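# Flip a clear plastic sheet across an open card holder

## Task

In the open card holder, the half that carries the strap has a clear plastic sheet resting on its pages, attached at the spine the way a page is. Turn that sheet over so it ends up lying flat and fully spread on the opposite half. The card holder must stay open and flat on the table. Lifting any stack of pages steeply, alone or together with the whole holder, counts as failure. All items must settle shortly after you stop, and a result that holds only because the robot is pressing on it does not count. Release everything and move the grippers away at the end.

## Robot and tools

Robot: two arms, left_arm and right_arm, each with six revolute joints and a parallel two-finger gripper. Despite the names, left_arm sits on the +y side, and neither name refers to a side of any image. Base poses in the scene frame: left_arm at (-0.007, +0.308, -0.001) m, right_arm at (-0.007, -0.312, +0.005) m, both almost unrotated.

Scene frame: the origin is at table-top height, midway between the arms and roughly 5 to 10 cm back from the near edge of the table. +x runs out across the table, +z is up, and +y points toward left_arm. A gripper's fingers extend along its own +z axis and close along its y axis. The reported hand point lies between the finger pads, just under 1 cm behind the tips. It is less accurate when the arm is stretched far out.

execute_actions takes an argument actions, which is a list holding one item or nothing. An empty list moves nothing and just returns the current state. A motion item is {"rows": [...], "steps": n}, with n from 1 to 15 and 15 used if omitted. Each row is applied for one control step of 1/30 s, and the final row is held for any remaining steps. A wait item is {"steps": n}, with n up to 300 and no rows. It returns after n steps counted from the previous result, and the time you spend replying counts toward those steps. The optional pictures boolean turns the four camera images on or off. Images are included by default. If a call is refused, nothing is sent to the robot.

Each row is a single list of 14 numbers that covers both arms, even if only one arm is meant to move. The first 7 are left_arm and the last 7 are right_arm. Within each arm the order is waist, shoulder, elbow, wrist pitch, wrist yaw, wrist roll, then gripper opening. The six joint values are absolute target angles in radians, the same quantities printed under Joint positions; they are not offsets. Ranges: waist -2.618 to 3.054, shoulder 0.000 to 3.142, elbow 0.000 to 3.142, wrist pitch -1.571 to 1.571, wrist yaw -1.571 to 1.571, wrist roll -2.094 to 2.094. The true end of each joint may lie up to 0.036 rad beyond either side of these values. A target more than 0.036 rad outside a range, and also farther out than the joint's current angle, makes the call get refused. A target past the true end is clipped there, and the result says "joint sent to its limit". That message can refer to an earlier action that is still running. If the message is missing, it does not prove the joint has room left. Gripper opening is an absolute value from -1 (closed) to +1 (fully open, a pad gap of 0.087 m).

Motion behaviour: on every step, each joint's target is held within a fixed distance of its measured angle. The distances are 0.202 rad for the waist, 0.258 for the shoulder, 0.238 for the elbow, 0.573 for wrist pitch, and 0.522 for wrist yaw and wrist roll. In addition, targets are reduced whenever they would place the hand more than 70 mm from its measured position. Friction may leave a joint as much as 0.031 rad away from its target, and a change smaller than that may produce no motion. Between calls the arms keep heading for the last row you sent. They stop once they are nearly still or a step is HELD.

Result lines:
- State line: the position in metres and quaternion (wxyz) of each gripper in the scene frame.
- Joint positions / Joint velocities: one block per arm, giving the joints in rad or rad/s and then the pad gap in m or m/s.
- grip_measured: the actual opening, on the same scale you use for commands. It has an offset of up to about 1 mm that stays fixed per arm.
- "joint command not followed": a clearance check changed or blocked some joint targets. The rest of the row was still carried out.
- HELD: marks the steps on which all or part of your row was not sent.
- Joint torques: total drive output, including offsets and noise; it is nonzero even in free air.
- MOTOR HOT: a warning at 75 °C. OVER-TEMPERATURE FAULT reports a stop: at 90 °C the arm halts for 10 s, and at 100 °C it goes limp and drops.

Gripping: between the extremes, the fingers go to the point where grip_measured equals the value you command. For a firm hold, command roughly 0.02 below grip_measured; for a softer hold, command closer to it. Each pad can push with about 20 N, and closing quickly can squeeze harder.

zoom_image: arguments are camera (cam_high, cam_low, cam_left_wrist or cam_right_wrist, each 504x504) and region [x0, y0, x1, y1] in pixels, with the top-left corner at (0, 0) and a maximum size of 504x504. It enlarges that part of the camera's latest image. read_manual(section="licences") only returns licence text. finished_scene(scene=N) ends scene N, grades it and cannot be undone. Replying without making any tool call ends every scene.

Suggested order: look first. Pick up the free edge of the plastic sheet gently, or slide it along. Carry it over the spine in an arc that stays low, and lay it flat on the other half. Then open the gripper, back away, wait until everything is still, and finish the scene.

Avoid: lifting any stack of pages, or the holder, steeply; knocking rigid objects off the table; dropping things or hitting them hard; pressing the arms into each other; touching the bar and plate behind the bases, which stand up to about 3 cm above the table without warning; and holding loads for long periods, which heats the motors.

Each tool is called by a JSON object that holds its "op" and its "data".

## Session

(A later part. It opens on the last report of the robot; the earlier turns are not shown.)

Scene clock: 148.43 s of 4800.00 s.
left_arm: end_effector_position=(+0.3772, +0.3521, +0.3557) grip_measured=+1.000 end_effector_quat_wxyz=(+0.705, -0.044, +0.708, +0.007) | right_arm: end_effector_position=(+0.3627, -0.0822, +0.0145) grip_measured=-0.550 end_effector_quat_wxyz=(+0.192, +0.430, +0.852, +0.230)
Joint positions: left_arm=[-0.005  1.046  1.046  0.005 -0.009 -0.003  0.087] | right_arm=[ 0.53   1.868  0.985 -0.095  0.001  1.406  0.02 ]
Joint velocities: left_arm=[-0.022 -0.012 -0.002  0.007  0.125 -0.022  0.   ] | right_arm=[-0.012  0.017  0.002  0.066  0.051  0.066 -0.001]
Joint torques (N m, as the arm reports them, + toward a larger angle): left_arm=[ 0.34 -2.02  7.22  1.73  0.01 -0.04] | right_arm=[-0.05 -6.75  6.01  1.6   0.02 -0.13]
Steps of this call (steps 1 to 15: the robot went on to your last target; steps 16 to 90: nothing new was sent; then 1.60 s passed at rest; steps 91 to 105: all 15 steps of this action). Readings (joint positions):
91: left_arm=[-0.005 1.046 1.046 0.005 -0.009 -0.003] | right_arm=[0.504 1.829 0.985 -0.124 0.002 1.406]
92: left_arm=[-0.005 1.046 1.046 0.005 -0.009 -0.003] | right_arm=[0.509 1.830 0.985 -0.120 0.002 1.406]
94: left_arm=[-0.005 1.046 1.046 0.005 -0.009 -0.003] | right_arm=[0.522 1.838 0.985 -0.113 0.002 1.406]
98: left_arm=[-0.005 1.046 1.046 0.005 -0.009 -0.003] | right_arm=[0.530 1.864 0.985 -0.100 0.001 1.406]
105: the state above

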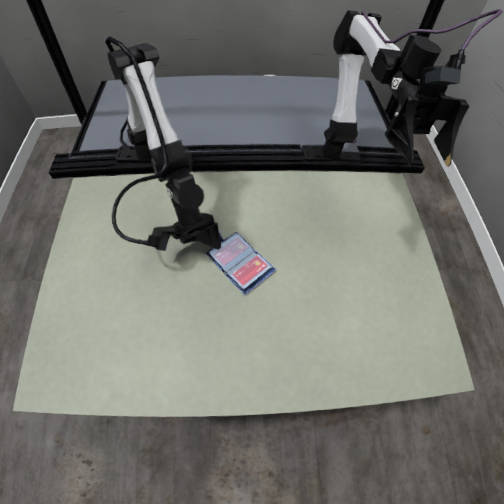

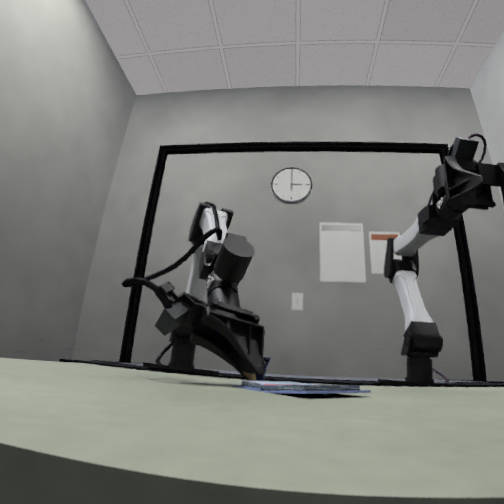

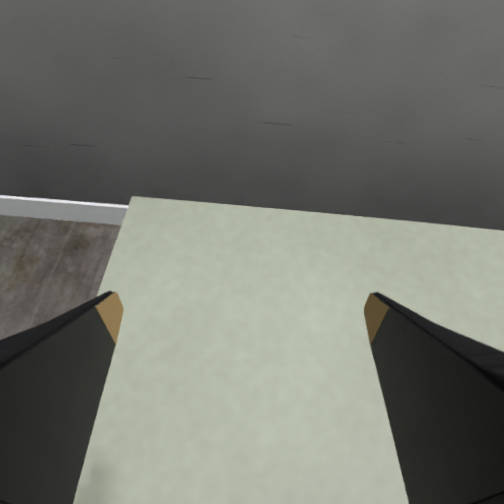

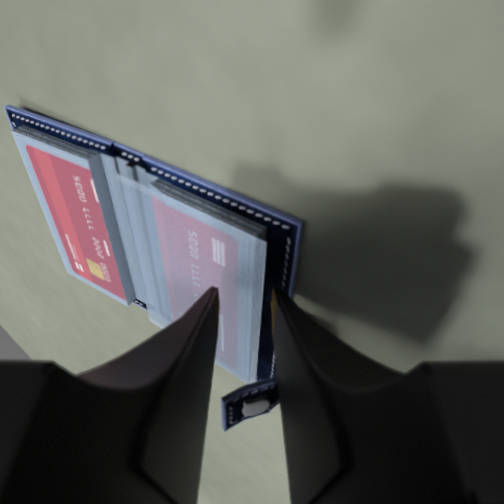

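Lower to contact, then close slowly.

{"op": "execute_actions", "data": {"actions": [{"rows":[[0,1.05,1.05,0,0,0,1,0.535,1.905,0.985,-0.065,0,1.4,-0.55]]}], "pictures": false}}

{"op": "execute_actions", "data": {"actions": [{"rows":[[0,1.05,1.05,0,0,0,1,0.535,1.895,0.985,-0.065,0,1.4,-0.58],[0,1.05,1.05,0,0,0,1,0.535,1.895,0.985,-0.065,0,1.4,-0.61],[0,1.05,1.05,0,0,0,1,0.535,1.895,0.985,-0.065,0,1.4,-0.64],[0,1.05,1.05,0,0,0,1,0.535,1.895,0.985,-0.065,0,1.4,-0.67],[0,1.05,1.05,0,0,0,1,0.535,1.895,0.985,-0.065,0,1.4,-0.7],[0,1.05,1.05,0,0,0,1,0.535,1.895,0.985,-0.065,0,1.4,-0.73],[0,1.05,1.05,0,0,0,1,0.535,1.895,0.985,-0.065,0,1.4,-0.76]]}]}}

{"op": "zoom_image", "data": {"camera": "cam_right_wrist", "region": [170, 200, 350, 380]}}

Scene clock: 154.30 s of 4800.00 s.
left_arm: end_effector_position=(+0.3772, +0.3521, +0.3557) grip_measured=+1.000 end_effector_quat_wxyz=(+0.705, -0.044, +0.708, +0.007) | right_arm: end_effector_position=(+0.3648, -0.0810, +0.0112) grip_measured=-0.550 end_effector_quat_wxyz=(+0.193, +0.429, +0.851, +0.232)
Joint positions: left_arm=[-0.005  1.046  1.046  0.005 -0.009 -0.003  0.087] | right_arm=[ 0.53   1.882  0.985 -0.076 -0.     1.406  0.02 ]
Joint velocities: left_arm=[-0.007 -0.007 -0.017 -0.007  0.037 -0.051  0.   ] | right_arm=[-0.007 -0.012 -0.002 -0.066  0.037 -0.037 -0.003]
Joint torques (N m, as the arm reports them, + toward a larger angle): left_arm=[ 0.44 -2.19  7.09  1.74  0.03 -0.05] | right_arm=[ 0.02 -6.02  5.98  1.53  0.04 -0.16]
Steps of this call (steps 1 to 15: the robot went on to your last target; steps 16 to 90: nothing new was sent; then 2.37 s passed at rest; steps 91 to 105: all 15 steps of this action). Readings (joint positions):
91: left_arm=[-0.005 1.046 1.046 0.005 -0.009 -0.003] | right_arm=[0.530 1.870 0.985 -0.091 0.001 1.406]
92: left_arm=[-0.005 1.046 1.046 0.005 -0.009 -0.003] | right_arm=[0.530 1.874 0.985 -0.087 0.001 1.405]
94: left_arm=[-0.005 1.046 1.046 0.005 -0.009 -0.003] | right_arm=[0.530 1.882 0.985 -0.082 0.000 1.406]
98: left_arm=[-0.005 1.046 1.046 0.005 -0.009 -0.003] | right_arm=[0.530 1.882 0.985 -0.076 -0.000 1.406]
105: the state above

Scene clock: 154.80 s of 4800.00 s.
left_arm: end_effector_position=(+0.3772, +0.3521, +0.3557) grip_measured=+1.000 end_effector_quat_wxyz=(+0.705, -0.044, +0.708, +0.007) | right_arm: end_effector_position=(+0.3648, -0.0810, +0.0112) grip_measured=-0.760 end_effector_quat_wxyz=(+0.193, +0.429, +0.851, +0.232)
Joint positions: left_arm=[-0.005  1.046  1.046  0.005 -0.009 -0.003  0.087] | right_arm=[ 0.53   1.882  0.985 -0.076 -0.     1.406  0.011]
Joint velocities: left_arm=[-0.012 -0.012 -0.007  0.007 -0.022 -0.007  0.   ] | right_arm=[ 0.002 -0.002 -0.012 -0.066  0.007 -0.051 -0.   ]
Joint torques (N m, as the arm reports them, + toward a larger angle): left_arm=[ 0.21 -2.13  7.24  1.75  0.   -0.06] | right_arm=[-0.02 -6.78  5.97  1.53  0.05 -0.14]
Steps of this call (steps 1 to 15: all 15 steps of this action). Readings (joint positions):
1: left_arm=[-0.005 1.046 1.046 0.005 -0.009 -0.003] | right_arm=[0.530 1.882 0.985 -0.076 -0.000 1.406]
2: left_arm=[-0.005 1.046 1.046 0.005 -0.009 -0.003] | right_arm=[0.530 1.882 0.985 -0.076 -0.000 1.406]
4: left_arm=[-0.005 1.046 1.046 0.005 -0.009 -0.003] | right_arm=[0.530 1.882 0.985 -0.076 -0.000 1.406]
8: left_arm=[-0.005 1.046 1.046 0.005 -0.009 -0.003] | right_arm=[0.530 1.882 0.985 -0.076 -0.000 1.406]
15: the state above

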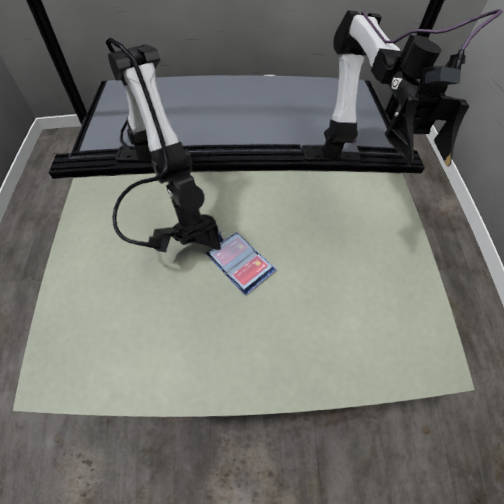

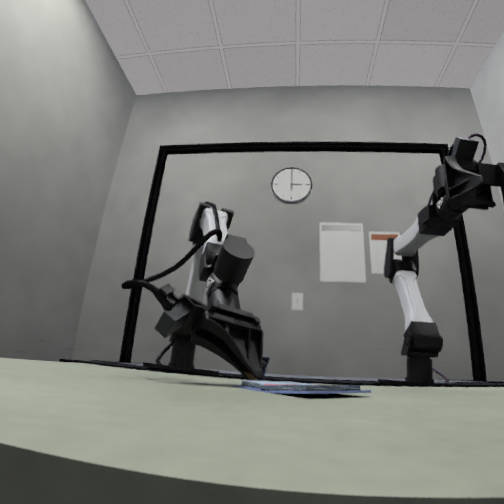

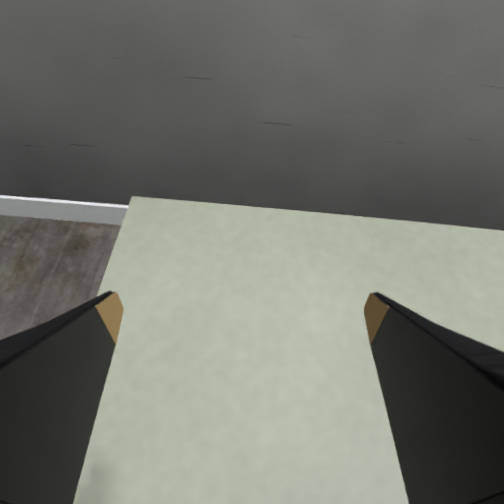

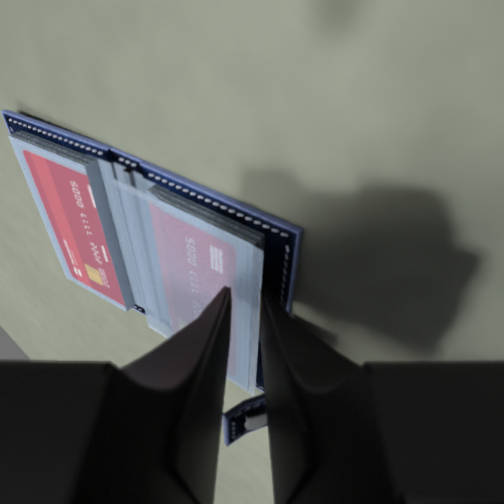

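Region (170, 200, 350, 380) of cam_right_wrist's 504x504 image, scaled by 2.800, with more detail than that image has.

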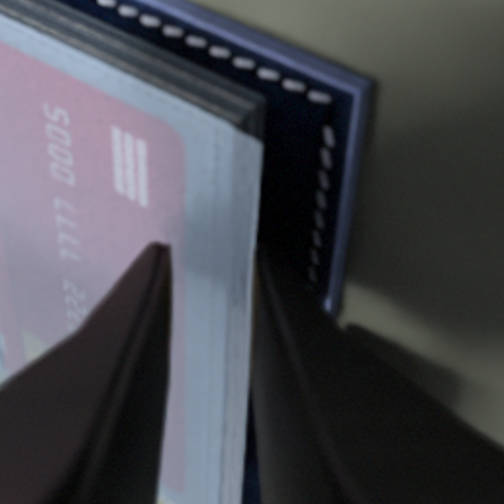

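{"op": "execute_actions", "data": {"actions": [{"rows":[[0,1.05,1.05,0,0,0,1,0.535,1.865,0.985,-0.065,0,1.4,-0.76],[0,1.05,1.05,0,0,0,1,0.535,1.855,0.985,-0.065,0,1.4,-0.78],[0,1.05,1.05,0,0,0,1,0.535,1.855,0.985,-0.065,0,1.4,-0.80],[0,1.05,1.05,0,0,0,1,0.535,1.855,0.985,-0.055,0,1.4,-0.82],[0,1.05,1.05,0,0,0,1,0.535,1.855,0.985,-0.05,0,1.4,-0.84],[0,1.05,1.05,0,0,0,1,0.535,1.855,0.985,-0.045,0,1.4,-0.85]]}]}}

{"op": "zoom_image", "data": {"camera": "cam_right_wrist", "region": [170, 200, 350, 380]}}

Scene clock: 162.10 s of 4800.00 s.
left_arm: end_effector_position=(+0.3772, +0.3521, +0.3557) grip_measured=+1.000 end_effector_quat_wxyz=(+0.705, -0.044, +0.708, +0.007) | right_arm: end_effector_position=(+0.3661, -0.0803, +0.0121) grip_measured=-0.850 end_effector_quat_wxyz=(+0.195, +0.428, +0.851, +0.235)
Joint positions: left_arm=[-0.005  1.046  1.046  0.005 -0.009 -0.003  0.087] | right_arm=[ 0.53   1.882  0.985 -0.069 -0.     1.404  0.007]
Joint velocities: left_arm=[ 0.007  0.002 -0.002  0.051  0.022  0.037  0.   ] | right_arm=[-0.002 -0.002 -0.012 -0.007  0.007  0.022 -0.001]
Joint torques (N m, as the arm reports them, + toward a larger angle): left_arm=[ 0.33 -2.23  7.12  1.72  0.05 -0.04] | right_arm=[-0.01 -9.52  6.    1.65  0.04 -0.14]
Steps of this call (steps 1 to 15: the robot went on to your last target; steps 16 to 90: nothing new was sent; then 3.80 s passed at rest; steps 91 to 105: all 15 steps of this action). Readings (joint positions):
91: left_arm=[-0.005 1.046 1.046 0.005 -0.009 -0.003] | right_arm=[0.530 1.882 0.985 -0.076 -0.000 1.406]
92: left_arm=[-0.005 1.046 1.046 0.005 -0.009 -0.003] | right_arm=[0.530 1.882 0.985 -0.076 -0.000 1.406]
94: left_arm=[-0.005 1.046 1.046 0.005 -0.009 -0.003] | right_arm=[0.530 1.882 0.985 -0.076 -0.000 1.406]
98: left_arm=[-0.005 1.046 1.046 0.005 -0.009 -0.003] | right_arm=[0.530 1.882 0.985 -0.071 -0.000 1.405]
105: the state above

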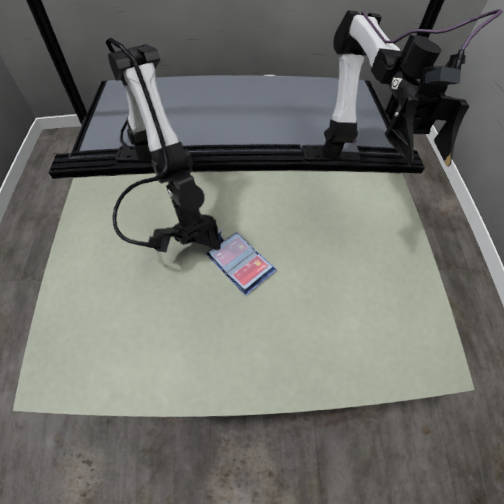

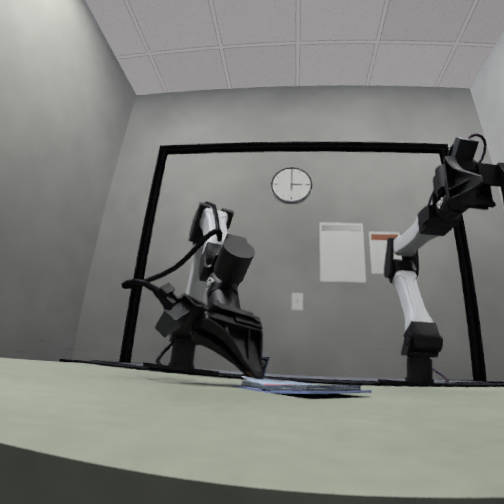

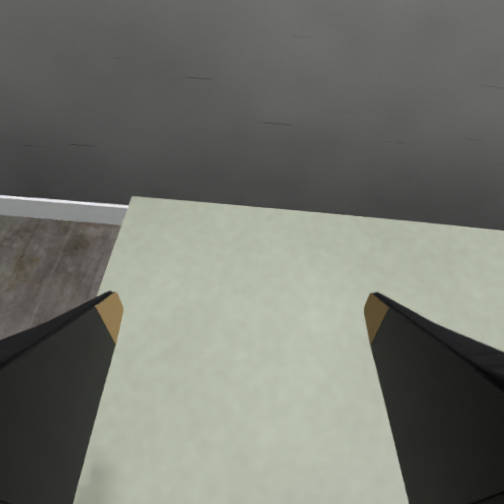

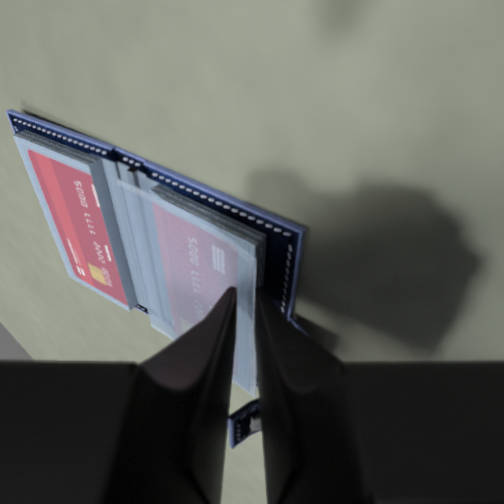

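Region (170, 200, 350, 380) of cam_right_wrist's 504x504 image, scaled by 2.800, with more detail than that image has.

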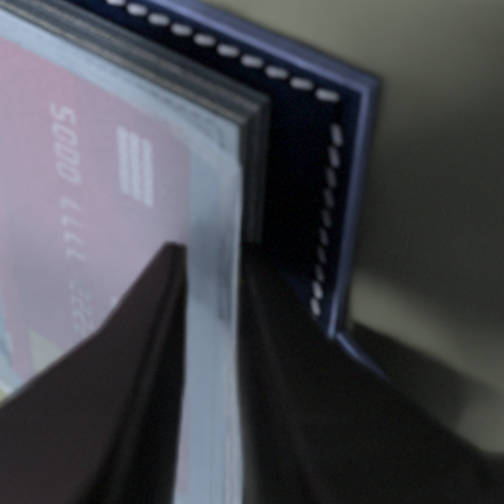

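Film edge curls up into the grip. Lift slightly and close.

{"op": "execute_actions", "data": {"actions": [{"rows":[[0,1.05,1.05,0,0,0,1,0.535,1.845,0.985,-0.045,0,1.4,-0.87],[0,1.05,1.05,0,0,0,1,0.535,1.845,0.985,-0.045,0,1.4,-0.89],[0,1.05,1.05,0,0,0,1,0.535,1.845,0.985,-0.045,0,1.4,-0.91],[0,1.05,1.05,0,0,0,1,0.535,1.845,0.985,-0.045,0,1.4,-0.93],[0,1.05,1.05,0,0,0,1,0.535,1.845,0.985,-0.045,0,1.4,-0.95],[0,1.05,1.05,0,0,0,1,0.535,1.845,0.985,-0.045,0,1.4,-0.97],[0,1.05,1.05,0,0,0,1,0.535,1.845,0.985,-0.045,0,1.4,-1]]}], "pictures": false}}

{"op": "execute_actions", "data": {"actions": [{"rows":[[0,1.05,1.05,0,0,0,1,0.54,1.83,0.985,-0.045,0,1.4,-1],[0,1.05,1.05,0,0,0,1,0.54,1.83,0.985,-0.045,0,1.4,-1],[0,1.05,1.05,0,0,0,1,0.54,1.83,0.985,-0.045,0,1.4,-1],[0,1.05,1.05,0,0,0,1,0.54,1.815,0.985,-0.045,0,1.4,-1]]}]}}

Scene clock: 171.17 s of 4800.00 s.
left_arm: end_effector_position=(+0.3772, +0.3521, +0.3557) grip_measured=+1.000 end_effector_quat_wxyz=(+0.705, -0.044, +0.708, +0.007) | right_arm: end_effector_position=(+0.3690, -0.0786, +0.0207) grip_measured=-0.997 end_effector_quat_wxyz=(+0.202, +0.426, +0.847, +0.245)
Joint positions: left_arm=[-0.005  1.046  1.046  0.005 -0.009 -0.003  0.087] | right_arm=[ 0.53   1.864  0.985 -0.062 -0.     1.404  0.   ]
Joint velocities: left_arm=[-0.007  0.002 -0.002  0.007  0.037  0.037  0.   ] | right_arm=[ 0.012 -0.002 -0.007  0.007 -0.037  0.022  0.   ]
Joint torques (N m, as the arm reports them, + toward a larger angle): left_arm=[ 0.44 -2.16  7.17  1.77  0.   -0.05] | right_arm=[-0.02 -8.95  6.05  1.62  0.05 -0.13]
Steps of this call (steps 1 to 15: the robot went on to your last target; steps 16 to 90: nothing new was sent; then 5.57 s passed at rest; steps 91 to 105: all 15 steps of this action). Readings (joint positions):
91: left_arm=[-0.005 1.046 1.046 0.005 -0.009 -0.003] | right_arm=[0.530 1.881 0.985 -0.069 -0.000 1.404]
92: left_arm=[-0.005 1.046 1.046 0.005 -0.009 -0.003] | right_arm=[0.530 1.879 0.985 -0.069 -0.000 1.404]
94: left_arm=[-0.005 1.046 1.046 0.005 -0.009 -0.003] | right_arm=[0.530 1.871 0.985 -0.066 -0.000 1.404]
98: left_arm=[-0.005 1.046 1.046 0.005 -0.009 -0.003] | right_arm=[0.530 1.864 0.985 -0.062 -0.000 1.404]
105: the state above

Scene clock: 171.67 s of 4800.00 s.
left_arm: end_effector_position=(+0.3772, +0.3521, +0.3557) grip_measured=+1.000 end_effector_quat_wxyz=(+0.705, -0.044, +0.708, +0.007) | right_arm: end_effector_position=(+0.3719, -0.0766, +0.0344) grip_measured=-0.997 end_effector_quat_wxyz=(+0.212, +0.423, +0.842, +0.258)
Joint positions: left_arm=[-0.005  1.046  1.046  0.005 -0.009 -0.003  0.087] | right_arm=[ 0.53   1.833  0.985 -0.058 -0.     1.404  0.   ]
Joint velocities: left_arm=[ 0.007 -0.017  0.002 -0.051  0.022 -0.066  0.   ] | right_arm=[-0.012 -0.007 -0.017 -0.007  0.051  0.007  0.   ]
Joint torques (N m, as the arm reports them, + toward a larger angle): left_arm=[ 0.29 -2.07  7.2   1.74 -0.01 -0.08] | right_arm=[ 0.28 -8.7   6.21  1.65  0.05 -0.13]
Steps of this call (steps 1 to 15: all 15 steps of this action). Readings (joint positions):
1: left_arm=[-0.005 1.046 1.046 0.005 -0.009 -0.003] | right_arm=[0.530 1.863 0.985 -0.062 -0.000 1.404]
2: left_arm=[-0.005 1.046 1.046 0.005 -0.009 -0.003] | right_arm=[0.530 1.861 0.985 -0.062 -0.000 1.404]
4: left_arm=[-0.005 1.046 1.046 0.005 -0.009 -0.003] | right_arm=[0.530 1.854 0.985 -0.061 -0.000 1.404]
8: left_arm=[-0.005 1.046 1.046 0.005 -0.009 -0.003] | right_arm=[0.530 1.835 0.985 -0.059 -0.000 1.404]
15: the state above

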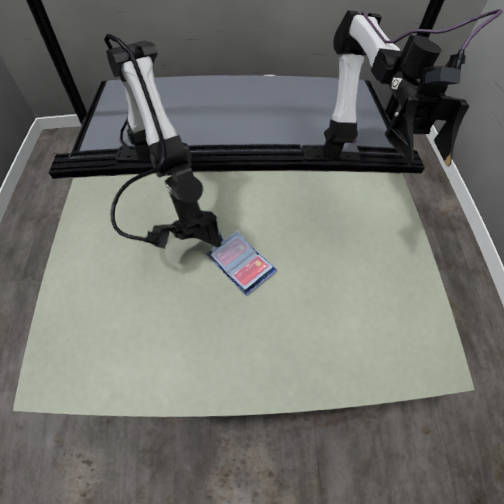

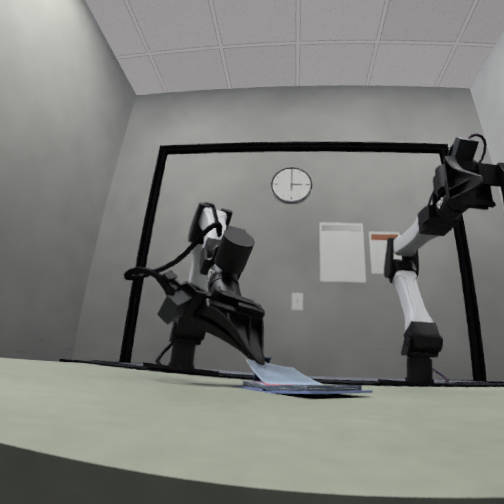

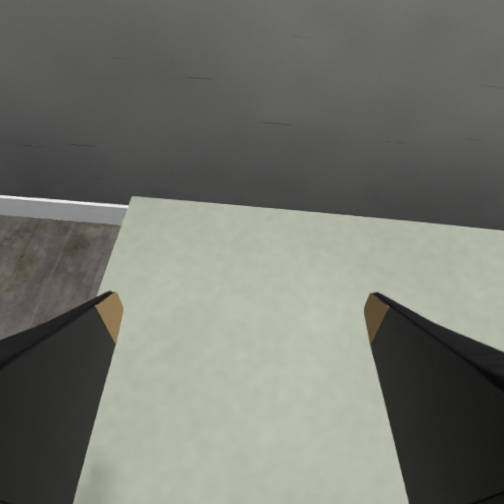

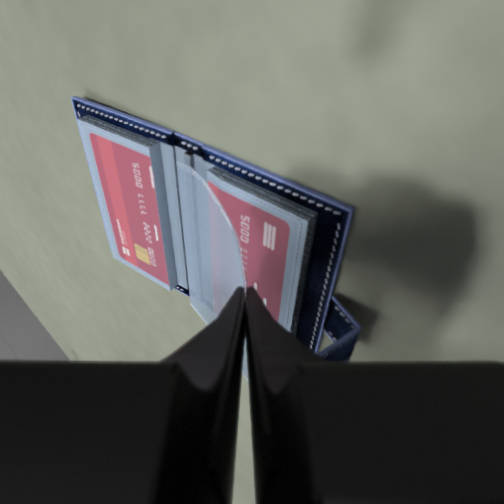

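{"op": "execute_actions", "data": {"actions": [{"rows":[[0,1.05,1.05,0,0,0,1,0.545,1.85,1.04,-0.1,0,1.4,-1],[0,1.05,1.05,0,0,0,1,0.545,1.86,1.07,-0.14,0,1.4,-1],[0,1.05,1.05,0,0,0,1,0.545,1.87,1.1,-0.17,0,1.4,-1],[0,1.05,1.05,0,0,0,1,0.55,1.88,1.13,-0.2,0,1.4,-1],[0,1.05,1.05,0,0,0,1,0.55,1.89,1.16,-0.23,0,1.4,-1],[0,1.05,1.05,0,0,0,1,0.55,1.9,1.19,-0.26,0,1.4,-1],[0,1.05,1.05,0,0,0,1,0.55,1.91,1.22,-0.29,0,1.4,-1],[0,1.05,1.05,0,0,0,1,0.55,1.92,1.25,-0.32,0,1.4,-1],[0,1.05,1.05,0,0,0,1,0.555,1.93,1.285,-0.355,0,1.4,-1],[0,1.05,1.05,0,0,0,1,0.555,1.95,1.32,-0.385,0,1.4,-1],[0,1.05,1.05,0,0,0,1,0.555,1.97,1.36,-0.42,0,1.4,-1],[0,1.05,1.05,0,0,0,1,0.56,1.99,1.4,-0.45,0,1.4,-1],[0,1.05,1.05,0,0,0,1,0.56,2.01,1.44,-0.485,0,1.4,-1],[0,1.05,1.05,0,0,0,1,0.56,2.03,1.48,-0.52,0,1.4,-1],[0,1.05,1.05,0,0,0,1,0.565,2.05,1.52,-0.55,0,1.4,-1]]}], "pictures": false}}

{"op": "execute_actions", "data": {"actions": [{"rows":[[0,1.05,1.05,0,0,0,1,0.565,2.07,1.56,-0.585,0,1.4,-1],[0,1.05,1.05,0,0,0,1,0.565,2.09,1.6,-0.62,0,1.4,-1],[0,1.05,1.05,0,0,0,1,0.57,2.11,1.64,-0.65,0,1.4,-1],[0,1.05,1.05,0,0,0,1,0.57,2.13,1.69,-0.69,0,1.4,-1],[0,1.05,1.05,0,0,0,1,0.575,2.155,1.74,-0.73,0,1.4,-1]]}]}}

Scene clock: 186.63 s of 4800.00 s.
left_arm: end_effector_position=(+0.3772, +0.3521, +0.3557) grip_measured=+1.000 end_effector_quat_wxyz=(+0.705, -0.044, +0.708, +0.007) | right_arm: end_effector_position=(+0.4184, -0.0397, +0.0755) grip_measured=-0.997 end_effector_quat_wxyz=(+0.191, +0.419, +0.856, +0.235)
Joint positions: left_arm=[-0.005  1.046  1.046  0.005 -0.009 -0.003  0.087] | right_arm=[ 0.552  1.997  1.435 -0.408 -0.     1.404  0.   ]
Joint velocities: left_arm=[-0.007  0.002  0.007 -0.007  0.007 -0.081  0.   ] | right_arm=[ 0.032  0.608  1.131 -0.901 -0.051 -0.037 -0.   ]
Joint torques (N m, as the arm reports them, + toward a larger angle): left_arm=[ 0.26 -2.08  7.38  1.76 -0.03 -0.03] | right_arm=[ 0.38 -8.06  8.17  1.42  0.03 -0.11]
Steps of this call (steps 1 to 15: the robot went on to your last target; steps 16 to 90: nothing new was sent; then 11.47 s passed at rest; steps 91 to 105: all 15 steps of this action). Readings (joint positions):
91: left_arm=[-0.005 1.046 1.046 0.005 -0.009 -0.003] | right_arm=[0.531 1.834 0.990 -0.066 -0.000 1.404]
92: left_arm=[-0.005 1.046 1.046 0.005 -0.009 -0.003] | right_arm=[0.532 1.837 1.004 -0.083 -0.000 1.404]
94: left_arm=[-0.005 1.046 1.046 0.005 -0.009 -0.003] | right_arm=[0.535 1.852 1.053 -0.123 -0.000 1.404]
98: left_arm=[-0.005 1.046 1.046 0.005 -0.009 -0.003] | right_arm=[0.542 1.888 1.178 -0.208 -0.000 1.404]
105: the state above

Scene clock: 187.13 s of 4800.00 s.
left_arm: end_effector_position=(+0.3772, +0.3521, +0.3557) grip_measured=+1.000 end_effector_quat_wxyz=(+0.705, -0.044, +0.708, +0.007) | right_arm: end_effector_position=(+0.4201, -0.0291, +0.0710) grip_measured=-0.997 end_effector_quat_wxyz=(+0.144, +0.422, +0.878, +0.173)
Joint positions: left_arm=[-0.005  1.046  1.046  0.005 -0.009 -0.003  0.087] | right_arm=[ 0.569  2.143  1.716 -0.705 -0.     1.403  0.   ]
Joint velocities: left_arm=[-0.017  0.012  0.002 -0.007 -0.037 -0.022  0.   ] | right_arm=[ 0.012 -0.017  0.007 -0.198  0.022  0.037  0.   ]
Joint torques (N m, as the arm reports them, + toward a larger angle): left_arm=[ 0.29 -2.16  7.07  1.72 -0.02 -0.06] | right_arm=[ 0.07 -9.34  8.77  1.12  0.05 -0.11]
Steps of this call (steps 1 to 15: all 15 steps of this action). Readings (joint positions):
1: left_arm=[-0.005 1.046 1.046 0.005 -0.009 -0.003] | right_arm=[0.554 2.019 1.474 -0.440 -0.000 1.404]
2: left_arm=[-0.005 1.046 1.046 0.005 -0.009 -0.003] | right_arm=[0.556 2.040 1.513 -0.473 -0.000 1.404]
4: left_arm=[-0.005 1.046 1.046 0.005 -0.009 -0.003] | right_arm=[0.559 2.084 1.593 -0.541 -0.000 1.404]
8: left_arm=[-0.005 1.046 1.046 0.005 -0.009 -0.003] | right_arm=[0.567 2.142 1.707 -0.640 -0.000 1.403]
15: the state above

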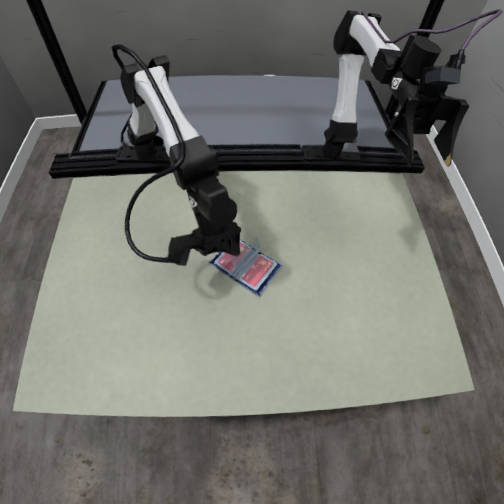

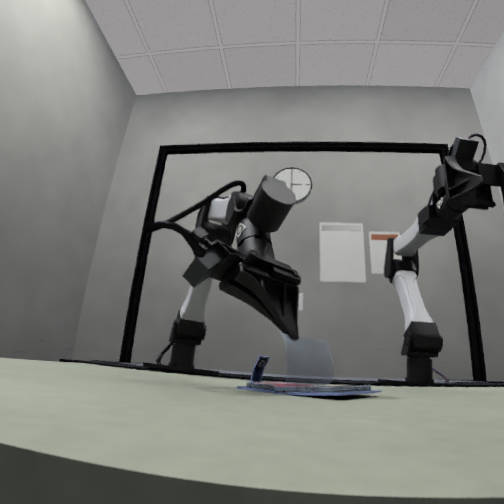

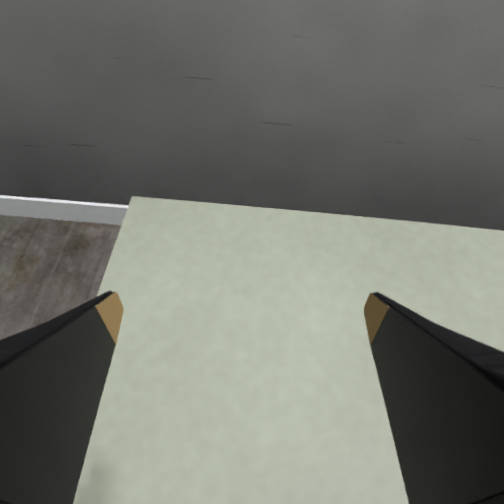

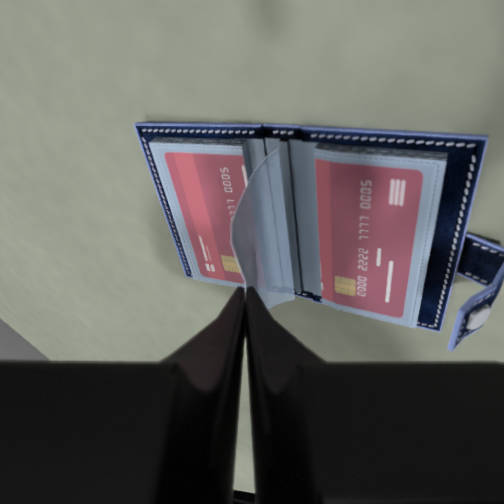

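{"op": "execute_actions", "data": {"actions": [{"rows":[[0,1.05,1.05,0,0,0,1,0.58,2.18,1.76,-0.77,0,1.38,-1],[0,1.05,1.05,0,0,0,1,0.585,2.2,1.79,-0.79,0,1.37,-1],[0,1.05,1.05,0,0,0,1,0.585,2.22,1.82,-0.805,0,1.36,-1],[0,1.05,1.05,0,0,0,1,0.59,2.24,1.85,-0.82,0,1.35,-1],[0,1.05,1.05,0,0,0,1,0.59,2.26,1.88,-0.835,0,1.34,-1],[0,1.05,1.05,0,0,0,1,0.595,2.28,1.91,-0.85,0,1.33,-1],[0,1.05,1.05,0,0,0,1,0.6,2.3,1.94,-0.865,0,1.32,-1],[0,1.05,1.05,0,0,0,1,0.6,2.32,1.97,-0.88,0,1.31,-1],[0,1.05,1.05,0,0,0,1,0.605,2.34,2.0,-0.895,0,1.3,-1],[0,1.05,1.05,0,0,0,1,0.61,2.36,2.03,-0.91,0,1.3,-1],[0,1.05,1.05,0,0,0,1,0.615,2.38,2.06,-0.925,0,1.3,-1],[0,1.05,1.05,0,0,0,1,0.62,2.4,2.09,-0.94,0,1.3,-1],[0,1.05,1.05,0,0,0,1,0.62,2.42,2.13,-0.955,0,1.3,-1],[0,1.05,1.05,0,0,0,1,0.625,2.44,2.17,-0.97,0,1.3,-1],[0,1.05,1.05,0,0,0,1,0.63,2.46,2.2,-0.98,0,1.3,-1]]}], "pictures": false}}

{"op": "execute_actions", "data": {"actions": [{"rows":[[0,1.05,1.05,0,0,0,1,0.635,2.48,2.235,-0.99,0,1.3,-1],[0,1.05,1.05,0,0,0,1,0.64,2.5,2.27,-0.99,0,1.3,-1]]}]}}

Scene clock: 197.87 s of 4800.00 s.
left_arm: end_effector_position=(+0.3772, +0.3521, +0.3557) grip_measured=+1.000 end_effector_quat_wxyz=(+0.705, -0.044, +0.708, +0.007) | right_arm: end_effector_position=(+0.4396, +0.0085, +0.0488) grip_measured=-0.997 end_effector_quat_wxyz=(+0.125, +0.366, +0.912, +0.139)
Joint positions: left_arm=[-0.005  1.046  1.046  0.005 -0.009 -0.003  0.087] | right_arm=[ 0.615  2.415  2.121 -0.913 -0.     1.316  0.   ]
Joint velocities: left_arm=[-0.002  0.002 -0.012 -0.037 -0.037  0.007  0.   ] | right_arm=[ 0.09   0.574  0.989 -0.388  0.022 -0.037 -0.001]
Joint torques (N m, as the arm reports them, + toward a larger angle): left_arm=[ 0.46 -2.19  6.95  1.73 -0.02 -0.03] | right_arm=[  0.25 -11.22   8.05   0.95   0.05  -0.13]
Steps of this call (steps 1 to 30: the robot went on to your last target; steps 31 to 90: nothing new was sent; then 7.23 s passed at rest; steps 91 to 105: all 15 steps of this action). Readings (joint positions):
91: left_arm=[-0.005 1.046 1.046 0.005 -0.009 -0.003] | right_arm=[0.569 2.146 1.721 -0.728 -0.000 1.401]
92: left_arm=[-0.005 1.046 1.046 0.005 -0.009 -0.003] | right_arm=[0.570 2.154 1.735 -0.741 -0.000 1.397]
94: left_arm=[-0.005 1.046 1.046 0.005 -0.009 -0.003] | right_arm=[0.573 2.185 1.783 -0.766 -0.000 1.385]
98: left_arm=[-0.005 1.046 1.046 0.005 -0.009 -0.003] | right_arm=[0.586 2.269 1.900 -0.813 -0.000 1.353]
105: the state above

Scene clock: 198.37 s of 4800.00 s.
left_arm: end_effector_position=(+0.3772, +0.3521, +0.3557) grip_measured=+1.000 end_effector_quat_wxyz=(+0.705, -0.044, +0.708, +0.007) | right_arm: end_effector_position=(+0.4417, +0.0239, +0.0475) grip_measured=-0.997 end_effector_quat_wxyz=(+0.123, +0.352, +0.918, +0.138)
Joint positions: left_arm=[-0.005  1.046  1.046  0.005 -0.009 -0.003  0.087] | right_arm=[ 0.637  2.487  2.248 -0.974 -0.     1.306  0.   ]
Joint velocities: left_arm=[-0.002 -0.012  0.002  0.037  0.007 -0.066  0.   ] | right_arm=[-0.002 -0.002 -0.022  0.022  0.022 -0.037  0.001]
Joint torques (N m, as the arm reports them, + toward a larger angle): left_arm=[ 0.34 -2.22  7.28  1.76 -0.01 -0.03] | right_arm=[ -0.2  -11.24   8.54   0.91   0.06  -0.13]
Steps of this call (steps 1 to 15: all 15 steps of this action). Readings (joint positions):
1: left_arm=[-0.005 1.046 1.046 0.005 -0.009 -0.003] | right_arm=[0.619 2.435 2.156 -0.926 -0.000 1.314]
2: left_arm=[-0.005 1.046 1.046 0.005 -0.009 -0.003] | right_arm=[0.623 2.454 2.191 -0.936 -0.000 1.313]
4: left_arm=[-0.005 1.046 1.046 0.005 -0.009 -0.003] | right_arm=[0.630 2.479 2.233 -0.943 -0.000 1.310]
8: left_arm=[-0.005 1.046 1.046 0.005 -0.009 -0.003] | right_arm=[0.637 2.487 2.245 -0.964 -0.000 1.307]
15: the state above

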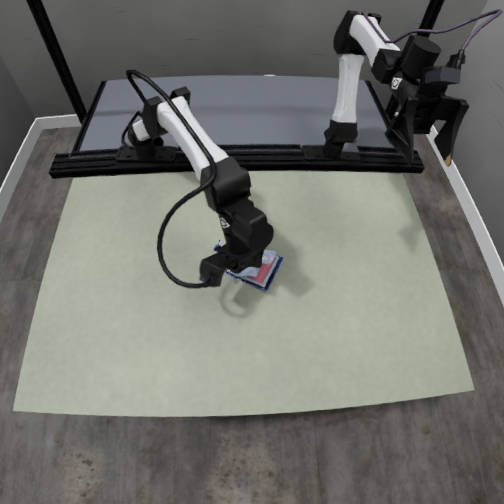

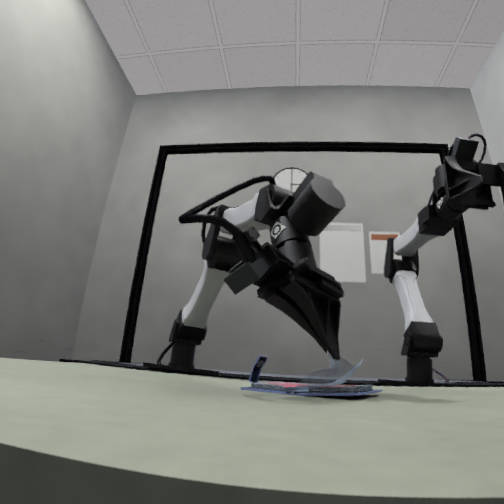

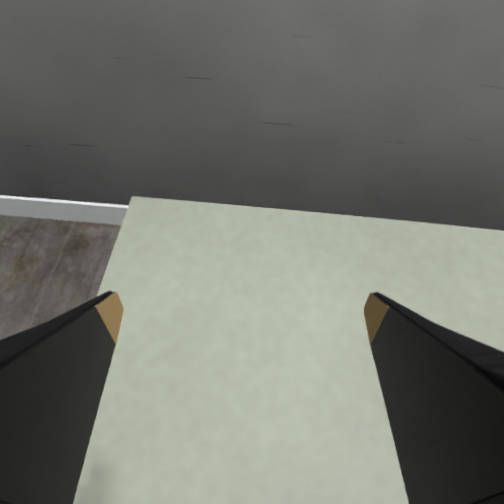

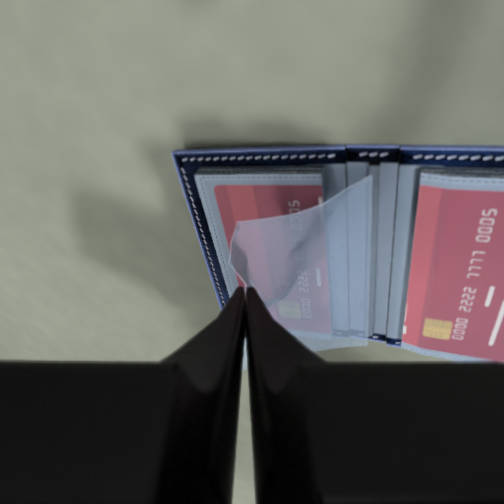

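{"op": "execute_actions", "data": {"actions": [{"rows":[[0,1.05,1.05,0,0,0,1,0.64,2.5,2.27,-0.99,0,1.3,-0.4]]}], "pictures": false}}

{"op": "execute_actions", "data": {"actions": [{"rows":[[0,1.05,1.05,0,0,0,1,0.64,2.25,2.1,-1.1,0,1.3,-0.4]]}], "pictures": false}}

{"op": "execute_actions", "data": {"actions": [{"steps":20}]}}

Scene clock: 202.60 s of 4800.00 s.
left_arm: end_effector_position=(+0.3772, +0.3521, +0.3557) grip_measured=+1.000 end_effector_quat_wxyz=(+0.705, -0.044, +0.708, +0.007) | right_arm: end_effector_position=(+0.4405, +0.0231, +0.0470) grip_measured=-0.400 end_effector_quat_wxyz=(+0.121, +0.352, +0.918, +0.135)
Joint positions: left_arm=[-0.005  1.046  1.046  0.005 -0.009 -0.003  0.087] | right_arm=[ 0.637  2.487  2.248 -0.98  -0.     1.306  0.026]
Joint velocities: left_arm=[-0.007 -0.012 -0.007 -0.037  0.007 -0.022  0.   ] | right_arm=[ 0.002 -0.012  0.002  0.037 -0.11   0.007 -0.001]
Joint torques (N m, as the arm reports them, + toward a larger angle): left_arm=[ 0.36 -2.26  7.07  1.74 -0.01 -0.04] | right_arm=[ -0.12 -11.27   8.58   0.94   0.06  -0.12]
Steps of this call (steps 1 to 15: the robot went on to your last target; steps 16 to 90: nothing new was sent; then 0.73 s passed at rest; steps 91 to 105: all 15 steps of this action). Readings (joint positions):
91: left_arm=[-0.005 1.046 1.046 0.005 -0.009 -0.003] | right_arm=[0.637 2.487 2.248 -0.976 -0.000 1.306]
92: left_arm=[-0.005 1.046 1.046 0.005 -0.009 -0.003] | right_arm=[0.637 2.487 2.248 -0.976 -0.000 1.306]
94: left_arm=[-0.005 1.046 1.046 0.005 -0.009 -0.003] | right_arm=[0.637 2.487 2.248 -0.978 -0.000 1.306]
98: left_arm=[-0.005 1.046 1.046 0.005 -0.009 -0.003] | right_arm=[0.637 2.487 2.248 -0.979 -0.000 1.306]
105: the state above

Scene clock: 203.10 s of 4800.00 s.
left_arm: end_effector_position=(+0.3772, +0.3521, +0.3557) grip_measured=+1.000 end_effector_quat_wxyz=(+0.705, -0.044, +0.708, +0.007) | right_arm: end_effector_position=(+0.4000, +0.0004, +0.1220) grip_measured=-0.400 end_effector_quat_wxyz=(+0.124, +0.351, +0.918, +0.138)
Joint positions: left_arm=[-0.005  1.046  1.046  0.005 -0.009 -0.003  0.087] | right_arm=[ 0.637  2.239  2.114 -1.085 -0.     1.305  0.026]
Joint velocities: left_arm=[-0.002 -0.002 -0.007 -0.007 -0.066  0.081  0.   ] | right_arm=[-0.017 -0.012 -0.002 -0.022 -0.037  0.007 -0.001]
Joint torques (N m, as the arm reports them, + toward a larger angle): left_arm=[ 0.28 -2.18  7.2   1.73  0.05 -0.06] | right_arm=[-0.14 -9.95  5.43  0.98  0.05 -0.12]
Steps of this call (steps 1 to 15: all 15 steps of this action). Readings (joint positions):
1: left_arm=[-0.005 1.046 1.046 0.005 -0.009 -0.003] | right_arm=[0.637 2.465 2.221 -0.976 -0.000 1.305]
2: left_arm=[-0.005 1.046 1.046 0.005 -0.009 -0.003] | right_arm=[0.637 2.426 2.171 -0.997 -0.000 1.305]
4: left_arm=[-0.005 1.046 1.046 0.005 -0.009 -0.003] | right_arm=[0.637 2.346 2.117 -1.052 -0.000 1.305]
8: left_arm=[-0.005 1.046 1.046 0.005 -0.009 -0.003] | right_arm=[0.637 2.245 2.114 -1.072 -0.000 1.305]
15: the state above

Scene clock: 203.77 s of 4800.00 s.
left_arm: end_effector_position=(+0.3772, +0.3521, +0.3557) grip_measured=+1.000 end_effector_quat_wxyz=(+0.705, -0.044, +0.708, +0.007) | right_arm: end_effector_position=(+0.3990, -0.0002, +0.1216) grip_measured=-0.400 end_effector_quat_wxyz=(+0.122, +0.351, +0.918, +0.136)
Joint positions: left_arm=[-0.005  1.046  1.046  0.005 -0.009 -0.003  0.087] | right_arm=[ 0.637  2.239  2.114 -1.09  -0.     1.305  0.026]
Joint velocities: left_arm=[0.002 0.012 0.002 0.022 0.037 0.037 0.   ] | right_arm=[-0.007  0.007  0.002 -0.022  0.022 -0.037  0.001]
Joint torques (N m, as the arm reports them, + toward a larger angle): left_arm=[ 0.21 -2.23  7.11  1.71  0.01 -0.06] | right_arm=[-0.16 -9.93  5.45  0.96  0.06 -0.12]
Steps of this call (steps 1 to 15: the robot went on to your last target; steps 16 to 20: nothing new was sent). Readings (joint positions):
1: left_arm=[-0.005 1.046 1.046 0.005 -0.009 -0.003] | right_arm=[0.637 2.239 2.114 -1.087 -0.000 1.305]
2: left_arm=[-0.005 1.046 1.046 0.005 -0.009 -0.003] | right_arm=[0.637 2.239 2.114 -1.087 -0.000 1.305]
4: left_arm=[-0.005 1.046 1.046 0.005 -0.009 -0.003] | right_arm=[0.637 2.239 2.114 -1.088 -0.000 1.305]
8: left_arm=[-0.005 1.046 1.046 0.005 -0.009 -0.003] | right_arm=[0.637 2.239 2.114 -1.089 -0.000 1.305]
20: the state above
All arms were judged still, so your last target was given up. Only a new action makes them travel on or press farther. Fingers that are still opening or closing keep moving.

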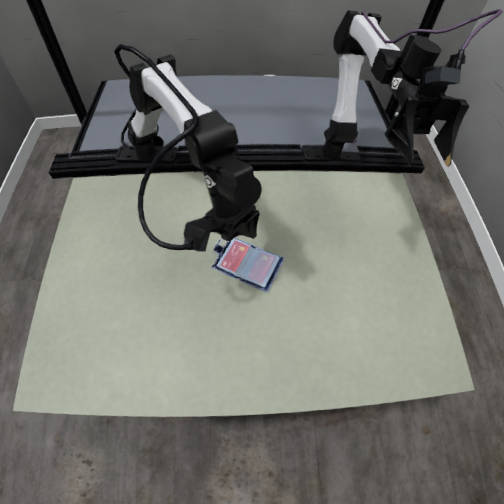

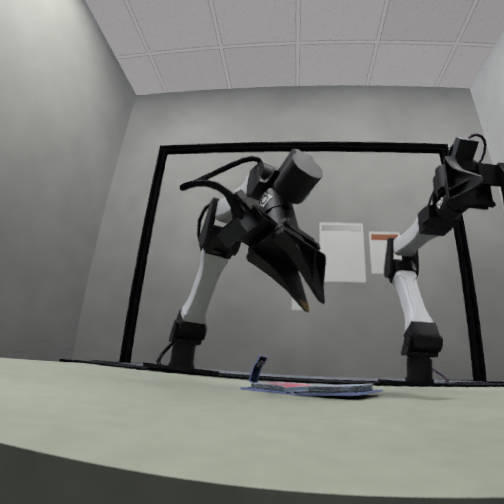

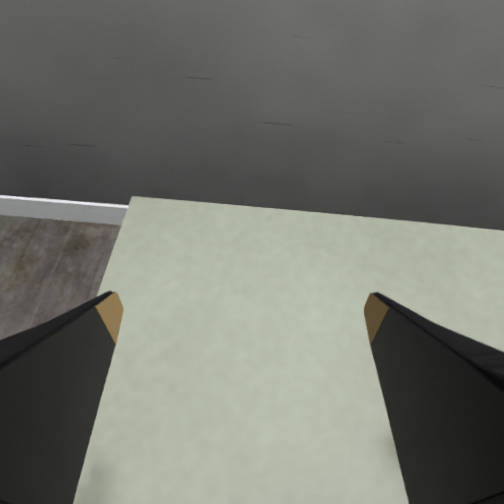

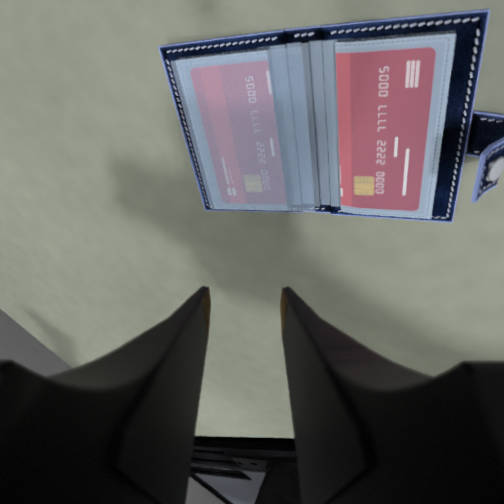

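{"op": "finished_scene", "data": {"scene": 1}}

The scene is finished: the task was done.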